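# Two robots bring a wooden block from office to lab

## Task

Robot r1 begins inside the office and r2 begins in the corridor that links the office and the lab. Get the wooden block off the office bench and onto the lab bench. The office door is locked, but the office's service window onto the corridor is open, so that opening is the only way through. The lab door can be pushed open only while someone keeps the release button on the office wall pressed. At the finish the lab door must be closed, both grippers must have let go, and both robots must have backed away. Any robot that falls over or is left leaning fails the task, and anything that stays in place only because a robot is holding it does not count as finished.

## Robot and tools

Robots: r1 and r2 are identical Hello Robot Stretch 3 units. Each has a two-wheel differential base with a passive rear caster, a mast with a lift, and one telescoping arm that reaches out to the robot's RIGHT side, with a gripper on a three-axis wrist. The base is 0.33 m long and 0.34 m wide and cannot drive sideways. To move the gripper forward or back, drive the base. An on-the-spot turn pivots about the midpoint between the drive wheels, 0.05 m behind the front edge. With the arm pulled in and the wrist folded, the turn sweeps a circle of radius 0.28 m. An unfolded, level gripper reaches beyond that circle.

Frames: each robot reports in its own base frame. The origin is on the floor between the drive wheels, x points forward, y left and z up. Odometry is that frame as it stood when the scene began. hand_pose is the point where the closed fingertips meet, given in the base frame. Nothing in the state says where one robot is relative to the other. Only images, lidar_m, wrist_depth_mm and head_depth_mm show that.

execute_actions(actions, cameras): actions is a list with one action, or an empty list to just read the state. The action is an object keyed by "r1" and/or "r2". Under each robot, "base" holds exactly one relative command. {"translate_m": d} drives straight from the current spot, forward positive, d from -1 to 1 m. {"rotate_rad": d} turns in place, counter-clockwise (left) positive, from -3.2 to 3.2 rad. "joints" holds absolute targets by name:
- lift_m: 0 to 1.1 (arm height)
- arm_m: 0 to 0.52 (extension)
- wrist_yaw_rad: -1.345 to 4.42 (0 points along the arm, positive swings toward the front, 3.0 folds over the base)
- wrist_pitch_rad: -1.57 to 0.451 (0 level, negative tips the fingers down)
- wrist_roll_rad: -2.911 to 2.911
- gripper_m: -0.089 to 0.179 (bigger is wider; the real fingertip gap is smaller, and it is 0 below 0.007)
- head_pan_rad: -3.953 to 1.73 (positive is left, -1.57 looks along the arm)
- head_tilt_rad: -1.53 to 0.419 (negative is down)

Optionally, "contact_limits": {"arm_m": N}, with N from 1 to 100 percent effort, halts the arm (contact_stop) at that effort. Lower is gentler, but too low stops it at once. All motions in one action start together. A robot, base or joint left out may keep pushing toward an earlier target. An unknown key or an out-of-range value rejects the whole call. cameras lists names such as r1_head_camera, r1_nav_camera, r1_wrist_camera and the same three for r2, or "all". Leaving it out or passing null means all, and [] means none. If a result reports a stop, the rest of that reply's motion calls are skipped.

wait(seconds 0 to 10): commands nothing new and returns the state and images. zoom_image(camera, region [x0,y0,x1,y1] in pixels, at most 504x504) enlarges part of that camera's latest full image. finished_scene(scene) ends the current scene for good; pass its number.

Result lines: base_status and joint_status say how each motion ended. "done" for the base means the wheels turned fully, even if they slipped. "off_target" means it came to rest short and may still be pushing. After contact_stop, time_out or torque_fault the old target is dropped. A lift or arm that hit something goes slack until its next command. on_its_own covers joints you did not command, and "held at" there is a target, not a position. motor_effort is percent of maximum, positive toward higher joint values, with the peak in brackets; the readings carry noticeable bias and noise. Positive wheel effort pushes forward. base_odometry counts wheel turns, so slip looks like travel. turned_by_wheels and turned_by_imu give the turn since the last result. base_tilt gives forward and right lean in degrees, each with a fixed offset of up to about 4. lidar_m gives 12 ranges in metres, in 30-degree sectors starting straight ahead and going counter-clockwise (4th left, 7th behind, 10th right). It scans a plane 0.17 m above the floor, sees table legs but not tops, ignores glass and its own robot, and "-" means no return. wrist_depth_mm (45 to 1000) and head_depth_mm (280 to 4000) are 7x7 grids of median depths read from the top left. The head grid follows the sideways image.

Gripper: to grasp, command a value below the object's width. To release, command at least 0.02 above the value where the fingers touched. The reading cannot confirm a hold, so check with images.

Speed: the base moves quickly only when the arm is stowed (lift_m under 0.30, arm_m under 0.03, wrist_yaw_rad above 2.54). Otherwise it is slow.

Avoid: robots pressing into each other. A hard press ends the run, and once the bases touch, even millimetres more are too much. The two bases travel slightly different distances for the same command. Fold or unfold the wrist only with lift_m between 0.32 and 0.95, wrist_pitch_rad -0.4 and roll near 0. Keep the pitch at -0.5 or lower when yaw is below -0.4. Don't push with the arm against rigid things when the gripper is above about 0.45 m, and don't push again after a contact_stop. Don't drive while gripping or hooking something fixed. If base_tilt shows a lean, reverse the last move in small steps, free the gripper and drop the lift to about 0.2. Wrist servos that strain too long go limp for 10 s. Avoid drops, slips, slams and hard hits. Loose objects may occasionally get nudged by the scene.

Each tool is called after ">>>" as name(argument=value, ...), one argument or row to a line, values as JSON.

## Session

>>> execute_actions(
  actions=[
    {"r1":{"joints":{"head_tilt_rad":-0.4,"lift_m":0.28}},"r2":{"joints":{"head_tilt_rad":-0.4,"lift_m":0.28}}},
  ],
  cameras=["r1_nav_camera","r2_nav_camera","r1_wrist_camera","r2_wrist_camera"],
)

>>> execute_actions(
  actions=[
    {"r1":{"joints":{"head_pan_rad":-1.5}},"r2":{"joints":{"head_pan_rad":-1.5}}},
  ],
  cameras=["r1_nav_camera","r2_nav_camera"],
)

>>> execute_actions(
  actions=[
    {"r1":{"joints":{"head_pan_rad":-3.0}},"r2":{"joints":{"head_pan_rad":-3.0}}},
  ],
  cameras=["r1_nav_camera","r2_nav_camera"],
)

Scene clock: 2.93 s.
r1.base_odometry: x=+0.000 y=+0.000 heading=+0.000 (m, m, rad; r1's odometry frame)
r1.turned_by_wheels: +0.000 (rad since the last result)
r1.turned_by_imu: -0.001 (rad since the last result)
r1.base_tilt: forward=-1.7 right=+1.0 (deg)
r1.lidar_m: 1.26 1.85 1.91 1.17 1.01 1.01 1.06 0.94 0.94 1.12 2.06 2.33
r1.head_depth_mm: 3071 3304 3401 2956 2165 1657 1342 / 3313 3602 3608 2934 2167 1661 1342 / 3724 - 2478 2630 2167 1655 1345 / - - - 1678 2184 1659 1344 / 3930 - - 1529 2087 1571 1343 / 3567 3812 - 1561 2107 1667 1342 / 3376 3551 3689 1881 2087 1670 1350
r1.base_status: not commanded
r1.joint_positions: lift_m=+0.280 arm_m=-0.002 wrist_yaw_rad=+2.920 wrist_pitch_rad=-0.316 wrist_roll_rad=-0.018 gripper_m=+0.037 head_pan_rad=-0.010 head_tilt_rad=-0.395
r1.joint_status: all done
r1.motor_effort: left_wheel=-1(1) right_wheel=+0(0) lift_m=+35(39) arm_m=-1(0) wrist_yaw_rad=-1(0) wrist_pitch_rad=+4(4) wrist_roll_rad=+0(0) gripper_m=+0(1) head_pan_rad=+0(0) head_tilt_rad=-1(22) (%)
r1.hand_pose: x=+0.0306 y=+0.0874 z=+0.3163 quat_wxyz=(+0.188, +0.700, +0.036, +0.688) (m; r1's base frame)
r1.wrist_depth_mm: - - - - - - - / - - - - - - - / - - - - - - - / - 922 941 933 941 967 981 / 693 707 735 710 713 727 730 / 579 - - 582 616 597 596 / 477 - 493 496 481 504 503
r2.base_odometry: x=+0.000 y=+0.000 heading=+0.000 (m, m, rad; r2's odometry frame)
r2.turned_by_wheels: +0.000 (rad since the last result)
r2.turned_by_imu: +0.000 (rad since the last result)
r2.base_tilt: forward=-0.8 right=+2.8 (deg)
r2.lidar_m: 0.82 0.78 0.81 0.81 0.77 0.79 0.93 0.89 0.99 1.20 3.03 1.16
r2.head_depth_mm: 970 1055 1155 1281 1431 1614 1437 / 900 975 1060 1165 1285 1451 1435 / 839 903 975 1063 1169 1292 1387 / 787 843 909 983 1070 1178 1292 / 743 786 846 909 986 1074 1182 / 700 744 792 849 911 987 1081 / 663 701 745 795 852 917 995
r2.base_status: not commanded
r2.joint_positions: lift_m=+0.280 arm_m=+0.002 wrist_yaw_rad=+3.088 wrist_pitch_rad=-0.386 wrist_roll_rad=+0.016 gripper_m=+0.037 head_pan_rad=+0.002 head_tilt_rad=-0.395
r2.joint_status: all done
r2.motor_effort: left_wheel=-1(1) right_wheel=+0(0) lift_m=+27(34) arm_m=+0(1) wrist_yaw_rad=+0(0) wrist_pitch_rad=+7(7) wrist_roll_rad=+0(0) gripper_m=+0(0) head_pan_rad=+1(0) head_tilt_rad=-2(19) (%)
r2.hand_pose: x=-0.0091 y=+0.0813 z=+0.3002 quat_wxyz=(+0.155, +0.703, +0.116, +0.685) (m; r2's base frame)
r2.wrist_depth_mm: 593 646 813 912 971 773 637 / 627 696 858 - - 807 658 / 664 734 959 - - 847 685 / 687 750 834 821 837 823 688 / 631 643 - 664 671 671 663 / 522 526 - 550 550 550 549 / 458 - - - 451 466 477
pictures: r1_nav_camera (sideways: a quarter turn counterclockwise sets it upright), r1_wrist_camera, r2_nav_camera (sideways: a quarter turn counterclockwise sets it upright), r2_wrist_camera
camera_calibration (this result's frames):
r1_nav_camera: T_world_to_cam=[[0.408699, 0.0385766, 0.911853, -1.14636], [-0.0328054, -0.99784, 0.0569179, -0.0227383], [0.912079, -0.0531761, -0.406551, 0.480797], [0, 0, 0, 1]] pos_world=[0.029245, 0.0471003, 1.24207]
r1_wrist_camera: T_world_to_cam=[[0.972478, -0.226028, 0.0565584, -0.0320699], [-0.0482538, -0.432858, -0.90017, 0.363817], [0.227945, 0.872666, -0.431851, 0.215874], [0, 0, 0, 1]] pos_world=[-0.000464661, -0.0381537, 0.422537]
r2_nav_camera: T_world_to_cam=[[0.378041, -0.0152232, 0.925664, -1.16079], [0.0309086, -0.9991, -0.029054, 0.0856677], [0.925273, 0.0395945, -0.37723, 0.437387], [0, 0, 0, 1]] pos_world=[0.0314761, 0.0506014, 1.24199]
r2_wrist_camera: T_world_to_cam=[[0.998911, -0.0436092, 0.0166003, 0.00580279], [-0.00753303, -0.501803, -0.864949, 0.337304], [0.0460499, 0.863882, -0.501585, 0.246961], [0, 0, 0, 1]] pos_world=[-0.0146281, -0.0438322, 0.415526]
Images, in order (width x height): r1_nav_camera 672x504, r1_wrist_camera 644x364, r2_nav_camera 672x504, r2_wrist_camera 644x364.

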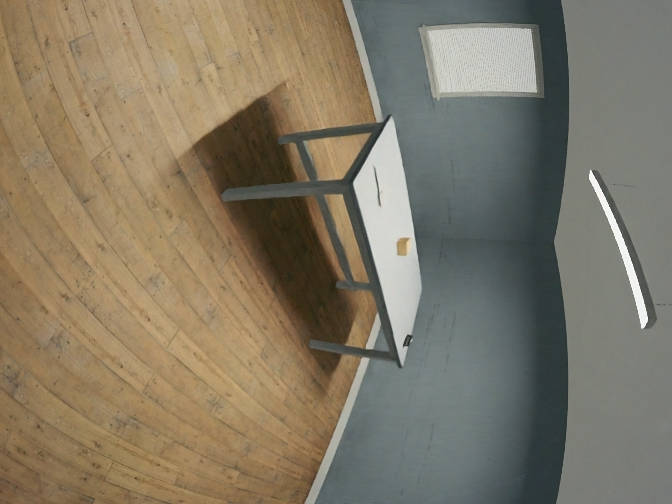

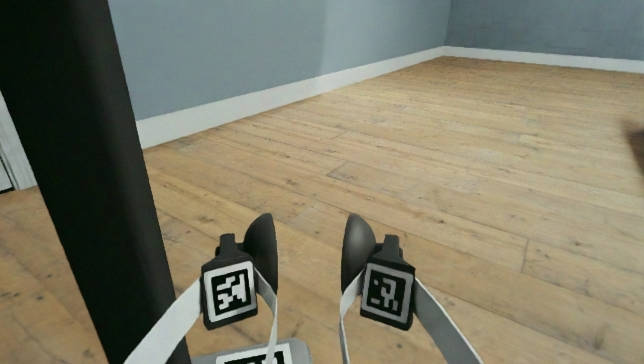

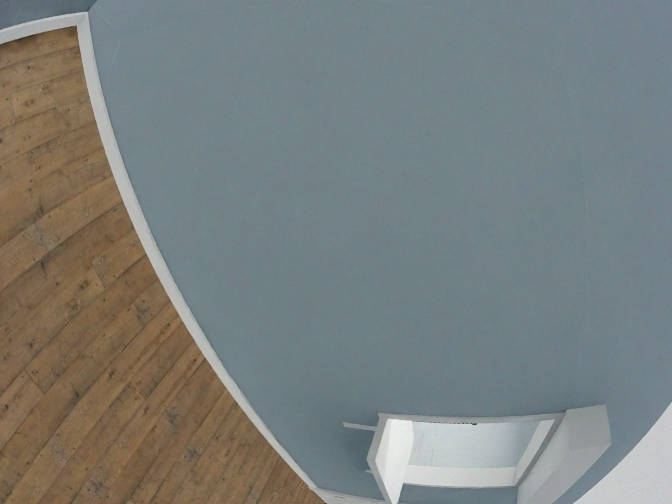

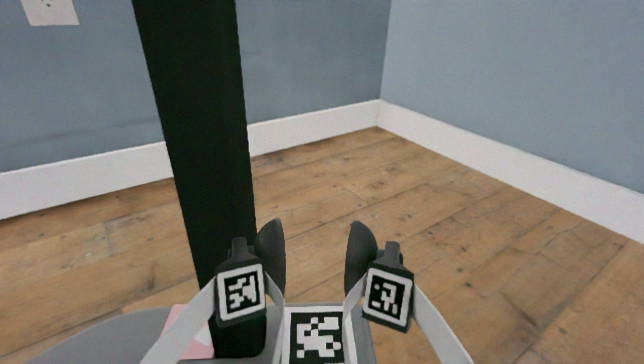

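Scene clock: 4.27 s.
r1.base_odometry: x=+0.000 y=+0.000 heading=+0.000 (m, m, rad; r1's odometry frame)
r1.turned_by_wheels: +0.000 (rad since the last result)
r1.turned_by_imu: +0.000 (rad since the last result)
r1.base_tilt: forward=-1.8 right=+1.0 (deg)
r1.lidar_m: 1.26 1.85 1.92 1.16 1.01 1.01 1.06 0.94 0.94 1.12 2.06 2.33
r1.head_depth_mm: 946 993 1051 1113 1178 1261 1299 / 1042 1102 1179 1251 1346 1445 1345 / 1174 1247 1328 1432 1563 1606 1339 / 1327 1419 1541 1687 1834 1665 1335 / 1533 1662 1826 2059 2085 1664 1341 / 1811 2014 2229 2546 2198 1670 1350 / 2207 2546 2953 2995 2195 1664 1352
r1.base_status: not commanded
r1.joint_positions: lift_m=+0.280 arm_m=-0.002 wrist_yaw_rad=+2.920 wrist_pitch_rad=-0.316 wrist_roll_rad=-0.018 gripper_m=+0.037 head_pan_rad=-1.493 head_tilt_rad=-0.395
r1.joint_status: all done
r1.motor_effort: left_wheel=+0(1) right_wheel=+1(0) lift_m=+35(35) arm_m=+0(0) wrist_yaw_rad=+0(0) wrist_pitch_rad=+4(4) wrist_roll_rad=+0(0) gripper_m=+1(0) head_pan_rad=-3(40) head_tilt_rad=-2(2) (%)
r1.hand_pose: x=+0.0306 y=+0.0874 z=+0.3163 quat_wxyz=(+0.188, +0.700, +0.036, +0.688) (m; r1's base frame)
r1.wrist_depth_mm: - - - - - - - / - - - - - - - / - - - - - - - / - 908 906 929 939 972 964 / 690 699 734 711 713 726 731 / 561 - - 580 610 587 593 / 482 - 485 492 480 492 498
r2.base_odometry: x=+0.000 y=+0.000 heading=+0.000 (m, m, rad; r2's odometry frame)
r2.turned_by_wheels: +0.000 (rad since the last result)
r2.turned_by_imu: +0.000 (rad since the last result)
r2.base_tilt: forward=-0.7 right=+3.0 (deg)
r2.lidar_m: 0.82 0.78 0.80 0.81 0.77 0.79 0.93 0.89 0.99 1.20 3.05 1.16
r2.head_depth_mm: 1038 1093 1126 1199 1297 1390 1424 / 1169 1233 1291 1376 1443 1548 1438 / 1344 1413 1506 1601 1703 1715 1427 / 1562 1664 1799 1931 2011 1770 1429 / 1861 2034 2206 2424 2322 1754 1430 / 2331 2594 2882 2988 2336 1769 1427 / 3113 3558 3829 3306 2281 1758 1428
r2.base_status: not commanded
r2.joint_positions: lift_m=+0.280 arm_m=+0.002 wrist_yaw_rad=+3.088 wrist_pitch_rad=-0.386 wrist_roll_rad=+0.016 gripper_m=+0.037 head_pan_rad=-1.493 head_tilt_rad=-0.395
r2.joint_status: all done
r2.motor_effort: left_wheel=-1(0) right_wheel=+0(0) lift_m=+27(27) arm_m=+0(0) wrist_yaw_rad=-1(1) wrist_pitch_rad=+7(6) wrist_roll_rad=+0(0) gripper_m=+0(1) head_pan_rad=-3(36) head_tilt_rad=-2(1) (%)
r2.hand_pose: x=-0.0091 y=+0.0813 z=+0.3002 quat_wxyz=(+0.155, +0.703, +0.116, +0.685) (m; r2's base frame)
r2.wrist_depth_mm: 595 645 816 926 984 778 635 / 628 698 874 982 - 811 656 / 663 755 973 - - 814 680 / 683 780 830 832 867 816 707 / 633 637 - 664 673 674 682 / 519 525 - 547 545 549 558 / 460 - - - 453 467 471
pictures: r1_nav_camera (sideways: a quarter turn counterclockwise sets it upright), r2_nav_camera (sideways: a quarter turn counterclockwise sets it upright)
camera_calibration (this result's frames):
r1_nav_camera: T_world_to_cam=[[0.0743259, -0.403917, 0.911771, -1.14421], [-0.996866, -0.0549435, 0.0569225, -0.0168635], [0.0271039, -0.913144, -0.406735, 0.486435], [0, 0, 0, 1]] pos_world=[0.0550496, -0.0189081, 1.24207]
r2_nav_camera: T_world_to_cam=[[0.0134151, -0.378297, 0.925587, -1.15847], [-0.993904, -0.106347, -0.0290598, 0.0919266], [0.109426, -0.919555, -0.377418, 0.442608], [0, 0, 0, 1]] pos_world=[0.0584741, -0.0214658, 1.24198]
Images, in order (width x height): r1_nav_camera 672x504, r2_nav_camera 672x504.

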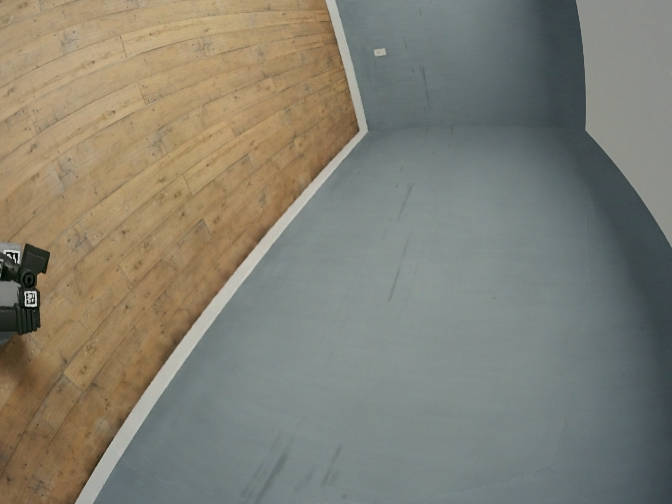

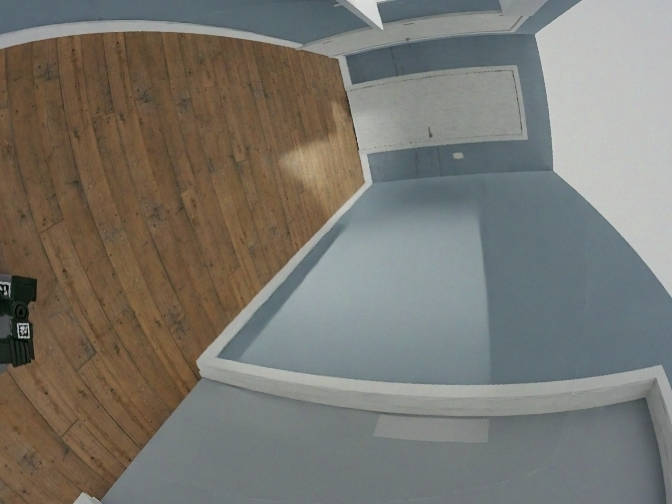

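Scene clock: 5.60 s.
r1.base_odometry: x=+0.000 y=+0.000 heading=+0.000 (m, m, rad; r1's odometry frame)
r1.turned_by_wheels: +0.000 (rad since the last result)
r1.turned_by_imu: +0.000 (rad since the last result)
r1.base_tilt: forward=-1.8 right=+1.0 (deg)
r1.lidar_m: 1.27 1.85 1.92 1.16 1.01 1.01 1.06 0.94 0.94 1.12 2.06 2.33
r1.head_depth_mm: 1085 1149 1214 1284 1358 1459 1334 / 1040 1132 1234 1367 1495 1584 1346 / 971 1051 1133 1246 1376 1509 1344 / 915 983 1062 1149 1265 1396 1342 / 860 922 990 1071 1159 1276 1317 / 815 867 926 998 1074 1172 1260 / 773 818 874 935 1008 1089 1178
r1.base_status: not commanded
r1.joint_positions: lift_m=+0.280 arm_m=-0.002 wrist_yaw_rad=+2.920 wrist_pitch_rad=-0.316 wrist_roll_rad=-0.018 gripper_m=+0.037 head_pan_rad=-2.993 head_tilt_rad=-0.395
r1.joint_status: all done
r1.motor_effort: left_wheel=+0(0) right_wheel=+0(0) lift_m=+35(35) arm_m=+0(1) wrist_yaw_rad=+0(0) wrist_pitch_rad=+4(4) wrist_roll_rad=+0(0) gripper_m=+1(2) head_pan_rad=-4(38) head_tilt_rad=-1(2) (%)
r1.hand_pose: x=+0.0306 y=+0.0874 z=+0.3163 quat_wxyz=(+0.188, +0.700, +0.036, +0.688) (m; r1's base frame)
r1.wrist_depth_mm: - - - - - - - / - - - - - - - / - - - - - - - / - 935 903 907 928 969 961 / 690 708 745 727 725 729 732 / 567 - - 578 601 599 587 / 479 - 484 498 479 501 509
r2.base_odometry: x=+0.000 y=+0.000 heading=+0.000 (m, m, rad; r2's odometry frame)
r2.turned_by_wheels: +0.000 (rad since the last result)
r2.turned_by_imu: +0.000 (rad since the last result)
r2.base_tilt: forward=-0.7 right=+2.8 (deg)
r2.lidar_m: 0.82 0.78 0.80 0.81 0.77 0.79 0.93 0.89 1.00 1.20 3.03 1.16
r2.head_depth_mm: 943 1001 1058 1106 1159 1217 1274 / 909 982 1063 1161 1270 1386 1391 / 869 937 1008 1090 1199 1317 1394 / 828 889 956 1031 1128 1240 1350 / 794 844 907 979 1069 1170 1279 / 762 809 863 922 1006 1102 1222 / 731 795 873 954 1033 1129 1238
r2.base_status: not commanded
r2.joint_positions: lift_m=+0.280 arm_m=+0.002 wrist_yaw_rad=+3.088 wrist_pitch_rad=-0.386 wrist_roll_rad=+0.016 gripper_m=+0.037 head_pan_rad=-2.993 head_tilt_rad=-0.395
r2.joint_status: all done
r2.motor_effort: left_wheel=-1(0) right_wheel=+1(0) lift_m=+27(27) arm_m=+0(0) wrist_yaw_rad=+0(0) wrist_pitch_rad=+7(7) wrist_roll_rad=+0(0) gripper_m=+0(0) head_pan_rad=-3(36) head_tilt_rad=-1(2) (%)
r2.hand_pose: x=-0.0091 y=+0.0813 z=+0.3002 quat_wxyz=(+0.155, +0.703, +0.116, +0.685) (m; r2's base frame)
r2.wrist_depth_mm: 579 641 813 928 972 784 642 / 637 693 878 1000 - 798 661 / 663 752 949 - - 848 681 / 694 769 824 836 841 826 686 / 640 638 - 666 661 666 662 / 525 527 - 547 544 550 556 / 457 - - - 454 463 468
pictures: r1_nav_camera (sideways: a quarter turn counterclockwise sets it upright), r2_nav_camera (sideways: a quarter turn counterclockwise sets it upright)
camera_calibration (this result's frames):
r1_nav_camera: T_world_to_cam=[[-0.397696, -0.102718, 0.911749, -1.1413], [-0.125322, 0.990482, 0.0569237, -0.0221816], [-0.908918, -0.0916241, -0.406783, 0.492208], [0, 0, 0, 1]] pos_world=[-0.00929513, -0.050164, 1.24207]
r2_nav_camera: T_world_to_cam=[[-0.376437, -0.0401459, 0.925572, -1.15607], [-0.176383, 0.983892, -0.0290609, 0.0869411], [-0.909497, -0.174195, -0.377454, 0.448871], [0, 0, 0, 1]] pos_world=[-0.011605, -0.053761, 1.24198]
Images, in order (width x height): r1_nav_camera 672x504, r2_nav_camera 672x504.

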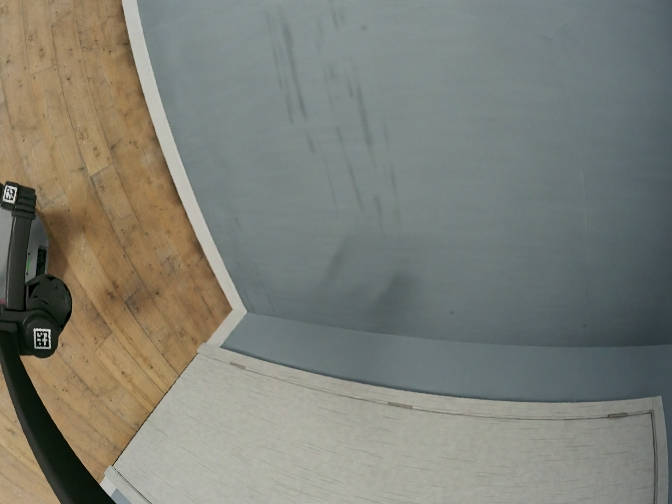

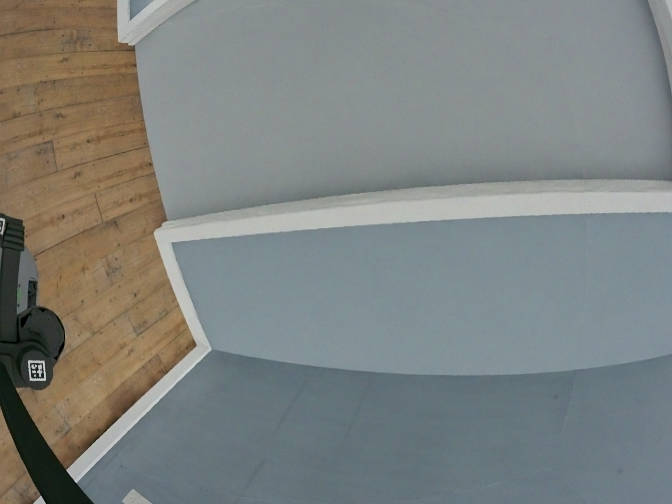

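>>> execute_actions(
  actions=[
    {"r1":{"base":{"rotate_rad":2.73},"joints":{"head_pan_rad":-1.6,"head_tilt_rad":-0.6}},"r2":{"base":{"rotate_rad":2.13},"joints":{"head_pan_rad":-1.6}}},
  ],
  cameras=[],
)

>>> execute_actions(
  actions=[
    {"r1":{"base":{"translate_m":-1}},"r2":{"base":{"translate_m":-1}}},
  ],
  cameras=["r1_nav_camera"],
)

>>> execute_actions(
  actions=[
    {"r1":{"base":{"translate_m":-0.56}},"r2":{"base":{"translate_m":-0.7}}},
  ],
  cameras=[],
)

>>> execute_actions(
  actions=[
    {"r1":{"base":{"rotate_rad":-0.43},"joints":{"lift_m":0.85,"wrist_pitch_rad":-0.4,"gripper_m":0.06}},"r2":{"joints":{"lift_m":0.85,"wrist_pitch_rad":-0.4}}},
  ],
  cameras=["r1_head_camera","r2_head_camera","r2_nav_camera"],
)

Scene clock: 9.17 s.
r1.base_odometry: x=+0.000 y=+0.000 heading=+2.730 (m, m, rad; r1's odometry frame)
r1.turned_by_wheels: +2.730 (rad since the last result)
r1.turned_by_imu: +2.733 (rad since the last result)
r1.base_tilt: forward=-1.8 right=+1.0 (deg)
r1.lidar_m: 1.02 1.01 0.94 0.95 1.20 2.60 2.33 1.26 1.85 1.65 1.11 1.01
r1.head_depth_mm: 3069 3310 3084 2194 1714 1416 1194 / 3174 3524 3105 2229 1711 1400 1186 / 2748 3175 3068 2216 1714 1404 1193 / 2148 2368 2638 2215 1720 1411 1194 / 1775 1805 2062 2147 1732 1414 1192 / 3553 1598 1695 1821 1742 1420 1190 / 3511 1611 1404 1537 1607 1417 1196
r1.base_status: done
r1.joint_positions: lift_m=+0.280 arm_m=-0.002 wrist_yaw_rad=+2.920 wrist_pitch_rad=-0.316 wrist_roll_rad=-0.018 gripper_m=+0.037 head_pan_rad=-1.607 head_tilt_rad=-0.593
r1.joint_status: all done
r1.motor_effort: left_wheel=-3(11) right_wheel=+2(10) lift_m=+35(35) arm_m=-1(1) wrist_yaw_rad=+0(0) wrist_pitch_rad=+4(4) wrist_roll_rad=+0(0) gripper_m=+0(1) head_pan_rad=+2(40) head_tilt_rad=-2(14) (%)
r1.hand_pose: x=+0.0306 y=+0.0874 z=+0.3163 quat_wxyz=(+0.188, +0.700, +0.036, +0.688) (m; r1's base frame)
r1.wrist_depth_mm: - 974 922 892 870 840 790 / - - - 950 922 874 847 / - - - - 965 933 913 / 890 919 905 947 946 950 931 / 696 707 743 714 721 725 726 / 566 - - 579 613 593 593 / 486 - 486 494 482 491 496
r2.base_odometry: x=+0.000 y=+0.000 heading=+2.130 (m, m, rad; r2's odometry frame)
r2.turned_by_wheels: +2.130 (rad since the last result)
r2.turned_by_imu: +2.139 (rad since the last result)
r2.base_tilt: forward=-0.8 right=+2.9 (deg)
r2.lidar_m: 0.77 0.80 0.92 0.89 1.00 1.25 2.99 1.11 0.82 0.78 0.81 0.80
r2.head_depth_mm: 665 713 768 831 906 999 1110 / 662 710 765 825 899 992 1098 / 658 703 757 820 892 981 1086 / 653 699 751 812 886 971 1077 / 649 692 747 807 877 957 1063 / 645 689 740 798 872 953 1052 / 641 685 734 793 864 946 1040
r2.base_status: done
r2.joint_positions: lift_m=+0.280 arm_m=+0.002 wrist_yaw_rad=+3.088 wrist_pitch_rad=-0.386 wrist_roll_rad=+0.016 gripper_m=+0.037 head_pan_rad=-1.607 head_tilt_rad=-0.395
r2.joint_status: all done
r2.motor_effort: left_wheel=-3(10) right_wheel=+3(13) lift_m=+27(27) arm_m=+0(0) wrist_yaw_rad=-1(1) wrist_pitch_rad=+7(7) wrist_roll_rad=+0(0) gripper_m=+0(0) head_pan_rad=+4(38) head_tilt_rad=-2(2) (%)
r2.hand_pose: x=-0.0091 y=+0.0813 z=+0.3002 quat_wxyz=(+0.155, +0.703, +0.116, +0.685) (m; r2's base frame)
r2.wrist_depth_mm: 912 902 951 969 892 934 876 / 953 - - - 936 960 907 / 986 - - - - - 899 / 807 812 818 836 851 871 822 / 635 636 - 661 669 667 673 / 526 531 - 557 543 547 550 / 462 - - - 452 468 472
pictures: none
No camera images: the call's "cameras" was empty. Leave "cameras" out to get every camera's image.

Scene clock: 14.27 s.
r1.base_odometry: x=+0.916 y=-0.400 heading=+2.730 (m, m, rad; r1's odometry frame)
r1.turned_by_wheels: +0.000 (rad since the last result)
r1.turned_by_imu: -0.003 (rad since the last result)
r1.base_tilt: forward=-1.7 right=+1.0 (deg)
r1.lidar_m: 1.95 1.44 1.34 1.35 1.71 2.37 1.33 1.45 1.35 0.74 2.10 1.92
r1.head_depth_mm: 2715 3028 1282 914 1563 1394 1188 / 2858 3108 1295 917 1607 1405 1190 / 2978 3263 3140 919 1604 1371 1187 / 3070 3408 3120 2143 1622 1342 1188 / 3118 3455 3085 2207 1746 1410 1195 / 2774 2984 2997 2244 1732 1418 1199 / 2404 2589 2672 2245 1752 1414 1197
r1.base_status: done
r1.joint_positions: lift_m=+0.280 arm_m=-0.002 wrist_yaw_rad=+2.920 wrist_pitch_rad=-0.316 wrist_roll_rad=-0.018 gripper_m=+0.037 head_pan_rad=-1.607 head_tilt_rad=-0.593
r1.joint_status: not commanded
r1.motor_effort: left_wheel=-3(12) right_wheel=+2(6) lift_m=+35(35) arm_m=-1(1) wrist_yaw_rad=+0(0) wrist_pitch_rad=+4(4) wrist_roll_rad=+0(0) gripper_m=-1(1) head_pan_rad=+3(3) head_tilt_rad=-2(2) (%)
r1.hand_pose: x=+0.0306 y=+0.0874 z=+0.3163 quat_wxyz=(+0.188, +0.700, +0.036, +0.688) (m; r1's base frame)
r1.wrist_depth_mm: - - - - - - - / - - - - - - - / - - - - - - - / 886 902 923 929 929 955 967 / 704 712 738 716 726 741 733 / 570 - - 579 611 599 592 / 483 - 482 493 482 498 501
r2.base_odometry: x=+0.530 y=-0.848 heading=+2.130 (m, m, rad; r2's odometry frame)
r2.turned_by_wheels: +0.000 (rad since the last result)
r2.turned_by_imu: +0.003 (rad since the last result)
r2.base_tilt: forward=-0.9 right=+2.9 (deg)
r2.lidar_m: 1.77 1.37 1.00 0.89 0.92 1.26 2.95 1.10 0.81 0.78 0.81 1.12
r2.head_depth_mm: - - - 1002 726 994 1107 / 657 704 756 824 901 988 1099 / 654 702 755 815 891 977 1084 / 651 697 750 811 884 969 1076 / 646 694 745 806 878 960 1060 / 644 689 738 798 867 950 1051 / 641 682 735 793 861 943 1042
r2.base_status: done
r2.joint_positions: lift_m=+0.280 arm_m=+0.002 wrist_yaw_rad=+3.088 wrist_pitch_rad=-0.386 wrist_roll_rad=+0.016 gripper_m=+0.037 head_pan_rad=-1.607 head_tilt_rad=-0.395
r2.joint_status: not commanded
r2.motor_effort: left_wheel=-2(12) right_wheel=+3(7) lift_m=+27(27) arm_m=-1(1) wrist_yaw_rad=+0(1) wrist_pitch_rad=+7(7) wrist_roll_rad=+0(0) gripper_m=+0(0) head_pan_rad=+3(4) head_tilt_rad=-1(2) (%)
r2.hand_pose: x=-0.0091 y=+0.0813 z=+0.3002 quat_wxyz=(+0.155, +0.703, +0.116, +0.685) (m; r2's base frame)
r2.wrist_depth_mm: 833 854 871 875 944 998 992 / 888 924 920 954 - - - / 954 965 - 994 - - - / 783 810 831 836 845 869 883 / 637 641 - 679 666 664 680 / 531 531 - 539 553 546 558 / 460 - - - 454 465 469
pictures: r1_nav_camera (sideways: a quarter turn counterclockwise sets it upright)
camera_calibration (this result's frames):
r1_nav_camera: T_world_to_cam=[[0.0216868, -0.581007, 0.81361, -1.01587], [-0.99706, 0.0472546, 0.0603216, -0.0212724], [-0.073494, -0.812526, -0.578274, 0.710246], [0, 0, 0, 1]] pos_world=[0.05302, -0.0121305, 1.23852]
Images, in order (width x height): r1_nav_camera 672x504.

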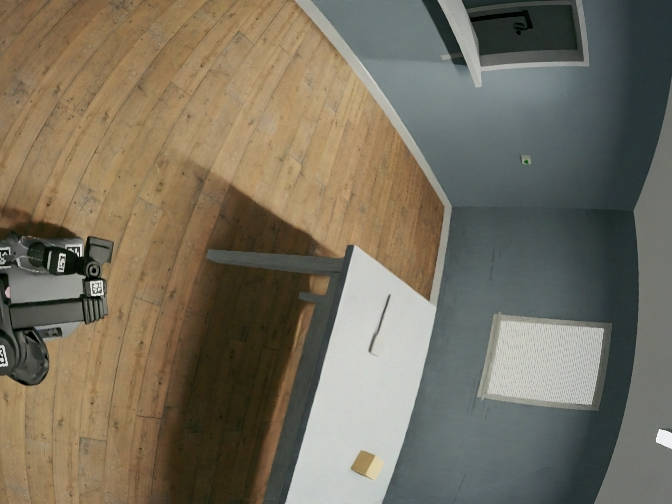

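Scene clock: 18.30 s.
r1.base_odometry: x=+1.430 y=-0.624 heading=+2.730 (m, m, rad; r1's odometry frame)
r1.turned_by_wheels: +0.000 (rad since the last result)
r1.turned_by_imu: -0.002 (rad since the last result)
r1.base_tilt: forward=-1.8 right=+1.0 (deg)
r1.lidar_m: 2.46 1.68 1.56 1.58 1.99 1.86 0.78 0.79 1.12 1.14 0.90 2.46
r1.head_depth_mm: 2566 2793 2976 913 709 629 1187 / 2680 2945 3080 878 710 1332 1188 / 2753 3058 3094 887 711 1370 1195 / 2921 3135 1301 924 714 1405 1196 / 2988 3353 1309 924 763 1407 1198 / 3109 3490 1312 926 794 1420 1199 / 3057 3255 3191 933 1585 1422 1198
r1.base_status: done
r1.joint_positions: lift_m=+0.280 arm_m=-0.002 wrist_yaw_rad=+2.920 wrist_pitch_rad=-0.317 wrist_roll_rad=-0.018 gripper_m=+0.037 head_pan_rad=-1.607 head_tilt_rad=-0.593
r1.joint_status: not commanded
r1.motor_effort: left_wheel=-2(12) right_wheel=+2(6) lift_m=+36(35) arm_m=-1(1) wrist_yaw_rad=-1(0) wrist_pitch_rad=+4(4) wrist_roll_rad=+0(0) gripper_m=+0(2) head_pan_rad=+3(3) head_tilt_rad=-2(2) (%)
r1.hand_pose: x=+0.0306 y=+0.0874 z=+0.3163 quat_wxyz=(+0.188, +0.700, +0.036, +0.688) (m; r1's base frame)
r1.wrist_depth_mm: - - - - - - - / - - - - - - - / - - - - - - - / 895 913 925 919 921 932 971 / 692 695 724 720 722 726 746 / 568 - - 584 607 593 598 / 479 - 491 505 480 498 503
r2.base_odometry: x=+0.902 y=-1.441 heading=+2.130 (m, m, rad; r2's odometry frame)
r2.turned_by_wheels: +0.000 (rad since the last result)
r2.turned_by_imu: +0.002 (rad since the last result)
r2.base_tilt: forward=-0.6 right=+2.9 (deg)
r2.lidar_m: 2.47 1.24 0.92 0.89 0.93 1.27 2.26 1.10 0.81 0.78 0.81 1.11
r2.head_depth_mm: - - - 998 692 992 1103 / - - - 994 689 976 1086 / - - - 995 691 970 1078 / - - 3784 994 689 964 1071 / - - 3194 992 688 958 1056 / - - 3192 991 686 947 1041 / - - - 988 684 941 1042
r2.base_status: done
r2.joint_positions: lift_m=+0.280 arm_m=+0.002 wrist_yaw_rad=+3.088 wrist_pitch_rad=-0.386 wrist_roll_rad=+0.016 gripper_m=+0.037 head_pan_rad=-1.607 head_tilt_rad=-0.395
r2.joint_status: not commanded
r2.motor_effort: left_wheel=-3(11) right_wheel=+2(7) lift_m=+27(27) arm_m=-1(1) wrist_yaw_rad=-1(1) wrist_pitch_rad=+7(6) wrist_roll_rad=+0(0) gripper_m=+0(0) head_pan_rad=+4(3) head_tilt_rad=-2(1) (%)
r2.hand_pose: x=-0.0091 y=+0.0813 z=+0.3002 quat_wxyz=(+0.155, +0.703, +0.116, +0.685) (m; r2's base frame)
r2.wrist_depth_mm: 851 854 864 883 901 885 913 / 906 914 939 960 958 976 987 / 1000 991 991 - - - - / 789 812 829 844 845 861 876 / 628 647 - 678 670 681 672 / 522 521 - 547 546 555 549 / 458 - - - 451 460 474
pictures: none
No camera images: the call's "cameras" was empty. Leave "cameras" out to get every camera's image.

Scene clock: 24.30 s.
r1.base_odometry: x=+1.430 y=-0.624 heading=+2.300 (m, m, rad; r1's odometry frame)
r1.turned_by_wheels: -0.430 (rad since the last result)
r1.turned_by_imu: -0.432 (rad since the last result)
r1.base_tilt: forward=-1.8 right=+1.0 (deg)
r1.lidar_m: 2.46 2.25 1.63 1.56 1.61 1.94 1.86 0.78 1.17 1.13 1.16 0.90
r1.head_depth_mm: 2694 2975 3072 915 707 1401 - / 2666 2983 3090 915 710 1401 - / 2663 2937 3087 915 713 1344 - / 2633 2975 3101 920 713 1331 - / 2646 2936 3110 893 714 1355 - / 2636 2924 3065 877 715 1338 1198 / 2606 2879 3062 929 720 1350 1201
r1.base_status: done
r1.joint_positions: lift_m=+0.850 arm_m=-0.002 wrist_yaw_rad=+2.920 wrist_pitch_rad=-0.414 wrist_roll_rad=-0.018 gripper_m=+0.060 head_pan_rad=-1.607 head_tilt_rad=-0.593
r1.joint_status: all done
r1.motor_effort: left_wheel=+2(10) right_wheel=-1(7) lift_m=+48(50) arm_m=-1(1) wrist_yaw_rad=+0(0) wrist_pitch_rad=+4(4) wrist_roll_rad=+0(0) gripper_m=+0(79) head_pan_rad=+4(2) head_tilt_rad=-3(2) (%)
r1.hand_pose: x=+0.0281 y=+0.0765 z=+0.8634 quat_wxyz=(+0.221, +0.697, +0.070, +0.678) (m; r1's base frame)
r1.wrist_depth_mm: - - - - - - - / - - - - - - - / - - - - - - - / - - - - - - - / - - - - - - - / - - - - - - - / - - - - - - -
r2.base_odometry: x=+0.902 y=-1.441 heading=+2.130 (m, m, rad; r2's odometry frame)
r2.turned_by_wheels: +0.000 (rad since the last result)
r2.turned_by_imu: +0.001 (rad since the last result)
r2.base_tilt: forward=-0.7 right=+2.7 (deg)
r2.lidar_m: 2.47 1.24 0.92 0.89 0.93 1.27 2.26 1.10 0.81 0.78 0.81 1.11
r2.head_depth_mm: - - - 1002 691 987 1103 / - - - 1001 691 984 1092 / - - - 999 689 973 1082 / - - 3767 990 689 965 1071 / - - 3202 989 688 956 1059 / - - 3197 990 688 952 1050 / - - - 989 687 942 1036
r2.base_status: not commanded
r2.joint_positions: lift_m=+0.850 arm_m=+0.002 wrist_yaw_rad=+3.088 wrist_pitch_rad=-0.415 wrist_roll_rad=+0.016 gripper_m=+0.037 head_pan_rad=-1.607 head_tilt_rad=-0.395
r2.joint_status: all done
r2.motor_effort: left_wheel=-3(3) right_wheel=+3(2) lift_m=+46(48) arm_m=+0(0) wrist_yaw_rad=+0(1) wrist_pitch_rad=+6(4) wrist_roll_rad=+0(0) gripper_m=+0(0) head_pan_rad=+4(3) head_tilt_rad=-1(2) (%)
r2.hand_pose: x=-0.0093 y=+0.0778 z=+0.8630 quat_wxyz=(+0.165, +0.701, +0.126, +0.682) (m; r2's base frame)
r2.wrist_depth_mm: 851 851 882 880 900 907 906 / 934 926 941 954 980 - 993 / - - - - - - - / - - - - - - - / - - - - - - - / - - - - - - - / - - - - - - -
pictures: r1_head_camera (sideways: a quarter turn clockwise sets it upright), r2_head_camera (sideways: a quarter turn clockwise sets it upright), r2_nav_camera (sideways: a quarter turn counterclockwise sets it upright)
camera_calibration (this result's frames):
r1_head_camera: T_world_to_cam=[[0.0175473, 0.57119, -0.82063, 1.08512], [0.99982, -0.0159849, 0.0102528, -0.016831], [-0.0072614, -0.820662, -0.571367, 0.699278], [0, 0, 0, 1]] pos_world=[0.00286477, -0.0462088, 1.2902]
r2_head_camera: T_world_to_cam=[[0.0114704, 0.378291, -0.925616, 1.22468], [0.999053, -0.0431909, -0.00527127, 0.00480112], [-0.0419723, -0.924679, -0.378428, 0.453643], [0, 0, 0, 1]] pos_world=[0.000196256, -0.0436037, 1.30528]
r2_nav_camera: T_world_to_cam=[[-0.0297563, -0.377785, 0.925415, -1.15798], [-0.999549, 0.00751368, -0.0290727, 0.0919779], [0.00402995, -0.925863, -0.377838, 0.443798], [0, 0, 0, 1]] pos_world=[0.0556907, -0.0272618, 1.24197]
Images, in order (width x height): r1_head_camera 896x504, r2_head_camera 896x504, r2_nav_camera 672x504.

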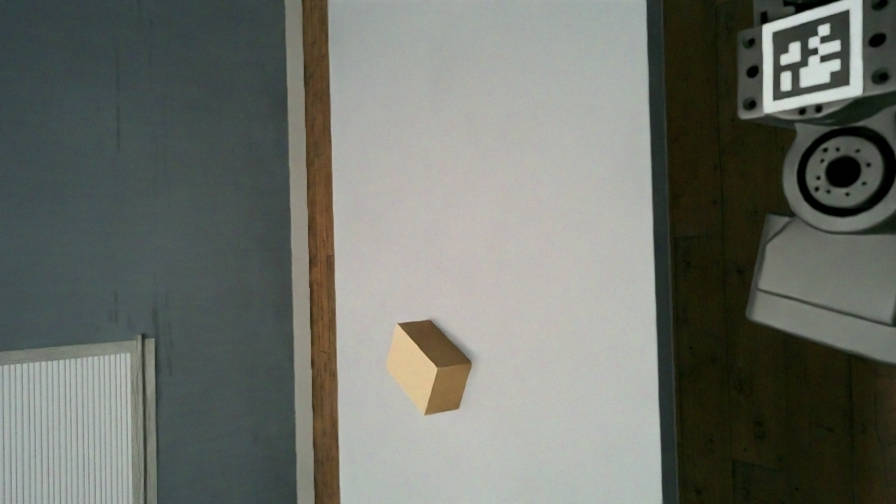

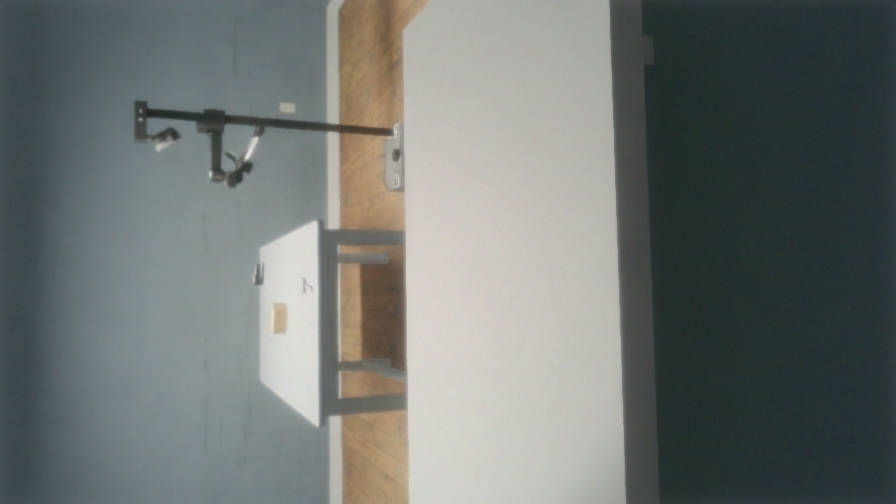

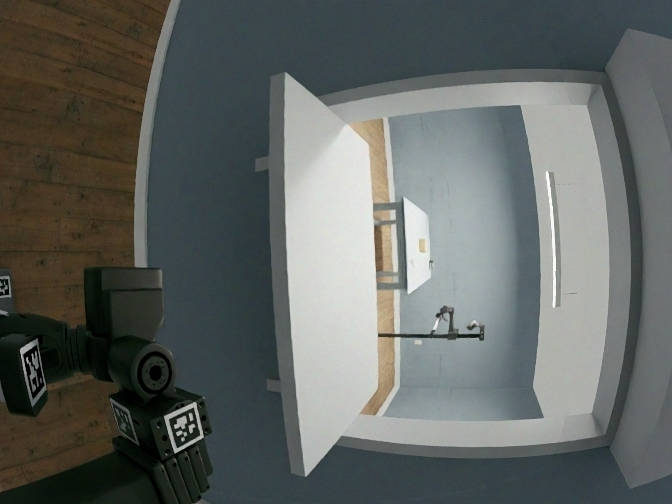

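>>> execute_actions(
  actions=[
    {"r1":{"base":{"translate_m":0.55},"joints":{"wrist_yaw_rad":0,"gripper_m":0.17,"wrist_pitch_rad":-0.3,"arm_m":0.1}},"r2":{"joints":{"wrist_yaw_rad":0,"gripper_m":0.17,"wrist_pitch_rad":-0.3,"lift_m":0.925}}},
  ],
  cameras=[],
)

>>> execute_actions(
  actions=[
    {"r1":{"base":{"rotate_rad":-0.4},"joints":{"lift_m":0.775,"arm_m":0.3}}},
  ],
  cameras=["r1_head_camera","r1_wrist_camera"],
)

Scene clock: 31.63 s.
r1.base_odometry: x=+1.063 y=-0.214 heading=+2.300 (m, m, rad; r1's odometry frame)
r1.turned_by_wheels: +0.000 (rad since the last result)
r1.turned_by_imu: -0.001 (rad since the last result)
r1.base_tilt: forward=-1.8 right=+1.0 (deg)
r1.lidar_m: 1.91 1.95 1.64 1.57 1.62 2.19 2.41 1.26 1.17 1.11 0.51 2.00
r1.head_depth_mm: 2645 2931 3059 880 758 - 1180 / 2663 2941 3123 917 - - 1166 / 2644 2934 3071 920 - - 1167 / 2640 2884 3144 919 737 1346 1192 / 2639 2931 3097 922 714 1344 1191 / 2614 2894 3139 928 717 1314 995 / 2632 2912 3054 2243 716 713 1197
r1.base_status: done
r1.joint_positions: lift_m=+0.850 arm_m=+0.100 wrist_yaw_rad=+0.004 wrist_pitch_rad=-0.322 wrist_roll_rad=-0.018 gripper_m=+0.170 head_pan_rad=-1.607 head_tilt_rad=-0.593
r1.joint_status: all done
r1.motor_effort: left_wheel=+2(8) right_wheel=-2(3) lift_m=+48(48) arm_m=+2(3) wrist_yaw_rad=-3(4) wrist_pitch_rad=+6(6) wrist_roll_rad=+0(0) gripper_m=+0(83) head_pan_rad=+3(3) head_tilt_rad=-3(2) (%)
r1.hand_pose: x=-0.0206 y=-0.4801 z=+0.8845 quat_wxyz=(+0.705, +0.116, -0.691, -0.111) (m; r1's base frame)
r1.wrist_depth_mm: - - - - - - - / - - - - - - - / - - 694 700 721 728 727 / - 481 488 496 503 476 471 / 387 375 360 383 384 399 396 / - 306 308 311 316 314 328 / 243 260 262 262 264 258 265
r2.base_odometry: x=+0.902 y=-1.441 heading=+2.130 (m, m, rad; r2's odometry frame)
r2.turned_by_wheels: +0.000 (rad since the last result)
r2.turned_by_imu: +0.001 (rad since the last result)
r2.base_tilt: forward=-0.8 right=+2.8 (deg)
r2.lidar_m: 2.47 1.24 0.92 0.89 0.92 1.27 2.26 1.10 0.81 0.78 0.81 1.11
r2.head_depth_mm: - - - 993 694 994 - / - - - 994 691 965 1054 / - - - 995 689 962 - / - - 3726 992 688 951 - / - - 3228 990 689 959 1051 / - - 3169 988 686 937 1059 / - - - 987 685 941 1039
r2.base_status: not commanded
r2.joint_positions: lift_m=+0.925 arm_m=+0.002 wrist_yaw_rad=+0.002 wrist_pitch_rad=-0.320 wrist_roll_rad=+0.016 gripper_m=+0.170 head_pan_rad=-1.607 head_tilt_rad=-0.395
r2.joint_status: all done
r2.motor_effort: left_wheel=-3(3) right_wheel=+2(2) lift_m=+47(50) arm_m=+0(0) wrist_yaw_rad=-1(0) wrist_pitch_rad=+8(9) wrist_roll_rad=+0(0) gripper_m=+0(85) head_pan_rad=+4(4) head_tilt_rad=-1(0) (%)
r2.hand_pose: x=-0.0210 y=-0.3823 z=+0.9600 quat_wxyz=(+0.693, +0.113, -0.703, -0.113) (m; r2's base frame)
r2.wrist_depth_mm: 582 - - - - - 531 / 592 - - - - - 538 / 457 469 484 500 514 520 547 / 354 355 354 358 362 359 356 / 660 652 659 663 661 661 652 / 713 741 738 726 734 717 726 / 836 794 822 816 803 817 796
pictures: none
No camera images: the call's "cameras" was empty. Leave "cameras" out to get every camera's image.

Scene clock: 34.33 s.
r1.base_odometry: x=+1.063 y=-0.214 heading=+1.900 (m, m, rad; r1's odometry frame)
r1.turned_by_wheels: -0.400 (rad since the last result)
r1.turned_by_imu: -0.402 (rad since the last result)
r1.base_tilt: forward=-1.7 right=+1.0 (deg)
r1.lidar_m: 1.93 1.91 2.03 1.59 1.58 1.68 2.44 2.41 1.26 1.13 1.11 0.51
r1.head_depth_mm: 2947 3135 1284 915 1566 - - / 3136 3483 1295 959 - 1367 1186 / 3031 3314 1291 977 730 1404 1192 / 2909 3204 1300 935 689 1401 1193 / 2804 3038 3112 922 713 1338 1200 / 2654 2881 3095 924 714 673 1197 / 2555 2774 2974 926 720 619 1203
r1.base_status: done
r1.joint_positions: lift_m=+0.775 arm_m=+0.300 wrist_yaw_rad=+0.002 wrist_pitch_rad=-0.322 wrist_roll_rad=-0.018 gripper_m=+0.170 head_pan_rad=-1.607 head_tilt_rad=-0.593
r1.joint_status: all done
r1.motor_effort: left_wheel=+1(8) right_wheel=-1(7) lift_m=+35(45) arm_m=+2(2) wrist_yaw_rad=-1(3) wrist_pitch_rad=+6(6) wrist_roll_rad=+0(0) gripper_m=+1(1) head_pan_rad=+3(3) head_tilt_rad=-3(2) (%)
r1.hand_pose: x=-0.0211 y=-0.6802 z=+0.8101 quat_wxyz=(+0.705, +0.115, -0.691, -0.112) (m; r1's base frame)
r1.wrist_depth_mm: - - - - - - - / - - - - 849 862 - / 439 451 460 309 470 483 495 / 319 321 325 318 334 336 346 / 247 250 252 253 255 269 262 / - 206 206 207 210 211 217 / - 173 173 175 176 172 176
r2.base_odometry: x=+0.902 y=-1.441 heading=+2.130 (m, m, rad; r2's odometry frame)
r2.turned_by_wheels: +0.000 (rad since the last result)
r2.turned_by_imu: +0.000 (rad since the last result)
r2.base_tilt: forward=-0.8 right=+2.8 (deg)
r2.lidar_m: 2.47 1.24 0.92 0.89 0.92 1.28 2.26 1.10 0.81 0.78 0.81 1.11
r2.head_depth_mm: - - - 998 690 994 - / - - - 1000 691 972 1053 / - - - 999 689 964 - / - - 3211 995 689 951 - / - - 3204 994 689 954 1053 / - - 3162 991 687 935 1063 / - - - 990 687 943 1039
r2.base_status: not commanded
r2.joint_positions: lift_m=+0.925 arm_m=+0.002 wrist_yaw_rad=+0.002 wrist_pitch_rad=-0.320 wrist_roll_rad=+0.016 gripper_m=+0.170 head_pan_rad=-1.607 head_tilt_rad=-0.395
r2.joint_status: not commanded
r2.motor_effort: left_wheel=-3(3) right_wheel=+3(2) lift_m=+47(46) arm_m=+0(1) wrist_yaw_rad=-2(2) wrist_pitch_rad=+8(8) wrist_roll_rad=+0(0) gripper_m=+0(1) head_pan_rad=+4(3) head_tilt_rad=-2(2) (%)
r2.hand_pose: x=-0.0210 y=-0.3823 z=+0.9600 quat_wxyz=(+0.693, +0.113, -0.703, -0.113) (m; r2's base frame)
r2.wrist_depth_mm: 594 - - - - - 535 / 590 - - - - - 524 / 457 472 479 498 508 522 544 / 355 356 354 361 358 358 357 / 669 659 663 669 663 652 668 / 728 737 737 735 715 727 735 / 823 804 811 814 806 838 791
pictures: r1_head_camera (sideways: a quarter turn clockwise sets it upright), r1_wrist_camera
camera_calibration (this result's frames):
r1_head_camera: T_world_to_cam=[[0.0175471, 0.57119, -0.820631, 1.08512], [0.99982, -0.0159846, 0.0102527, -0.016831], [-0.00726121, -0.820662, -0.571367, 0.699277], [0, 0, 0, 1]] pos_world=[0.00286478, -0.0462088, 1.2902]
r1_wrist_camera: T_world_to_cam=[[-0.998385, 0.00498552, 0.0565935, -0.0677401], [-0.0487126, 0.437501, -0.897897, 1.06369], [-0.0292362, -0.899204, -0.436552, -0.096096], [0, 0, 0, 1]] pos_world=[-0.0186251, -0.551438, 0.916967]
Images, in order (width x height): r1_head_camera 896x504, r1_wrist_camera 644x364.

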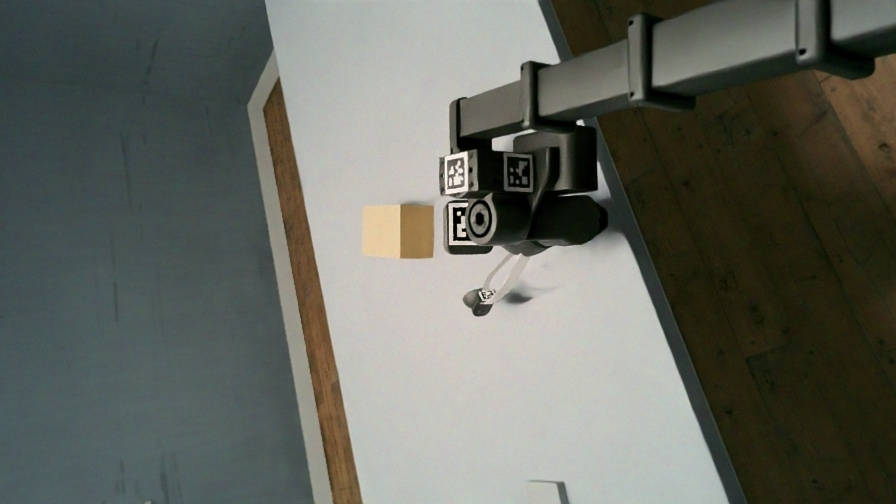

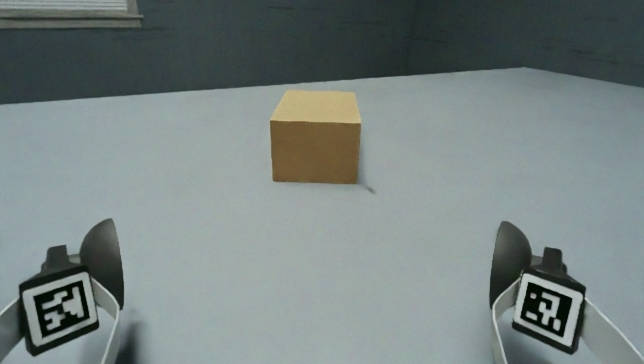

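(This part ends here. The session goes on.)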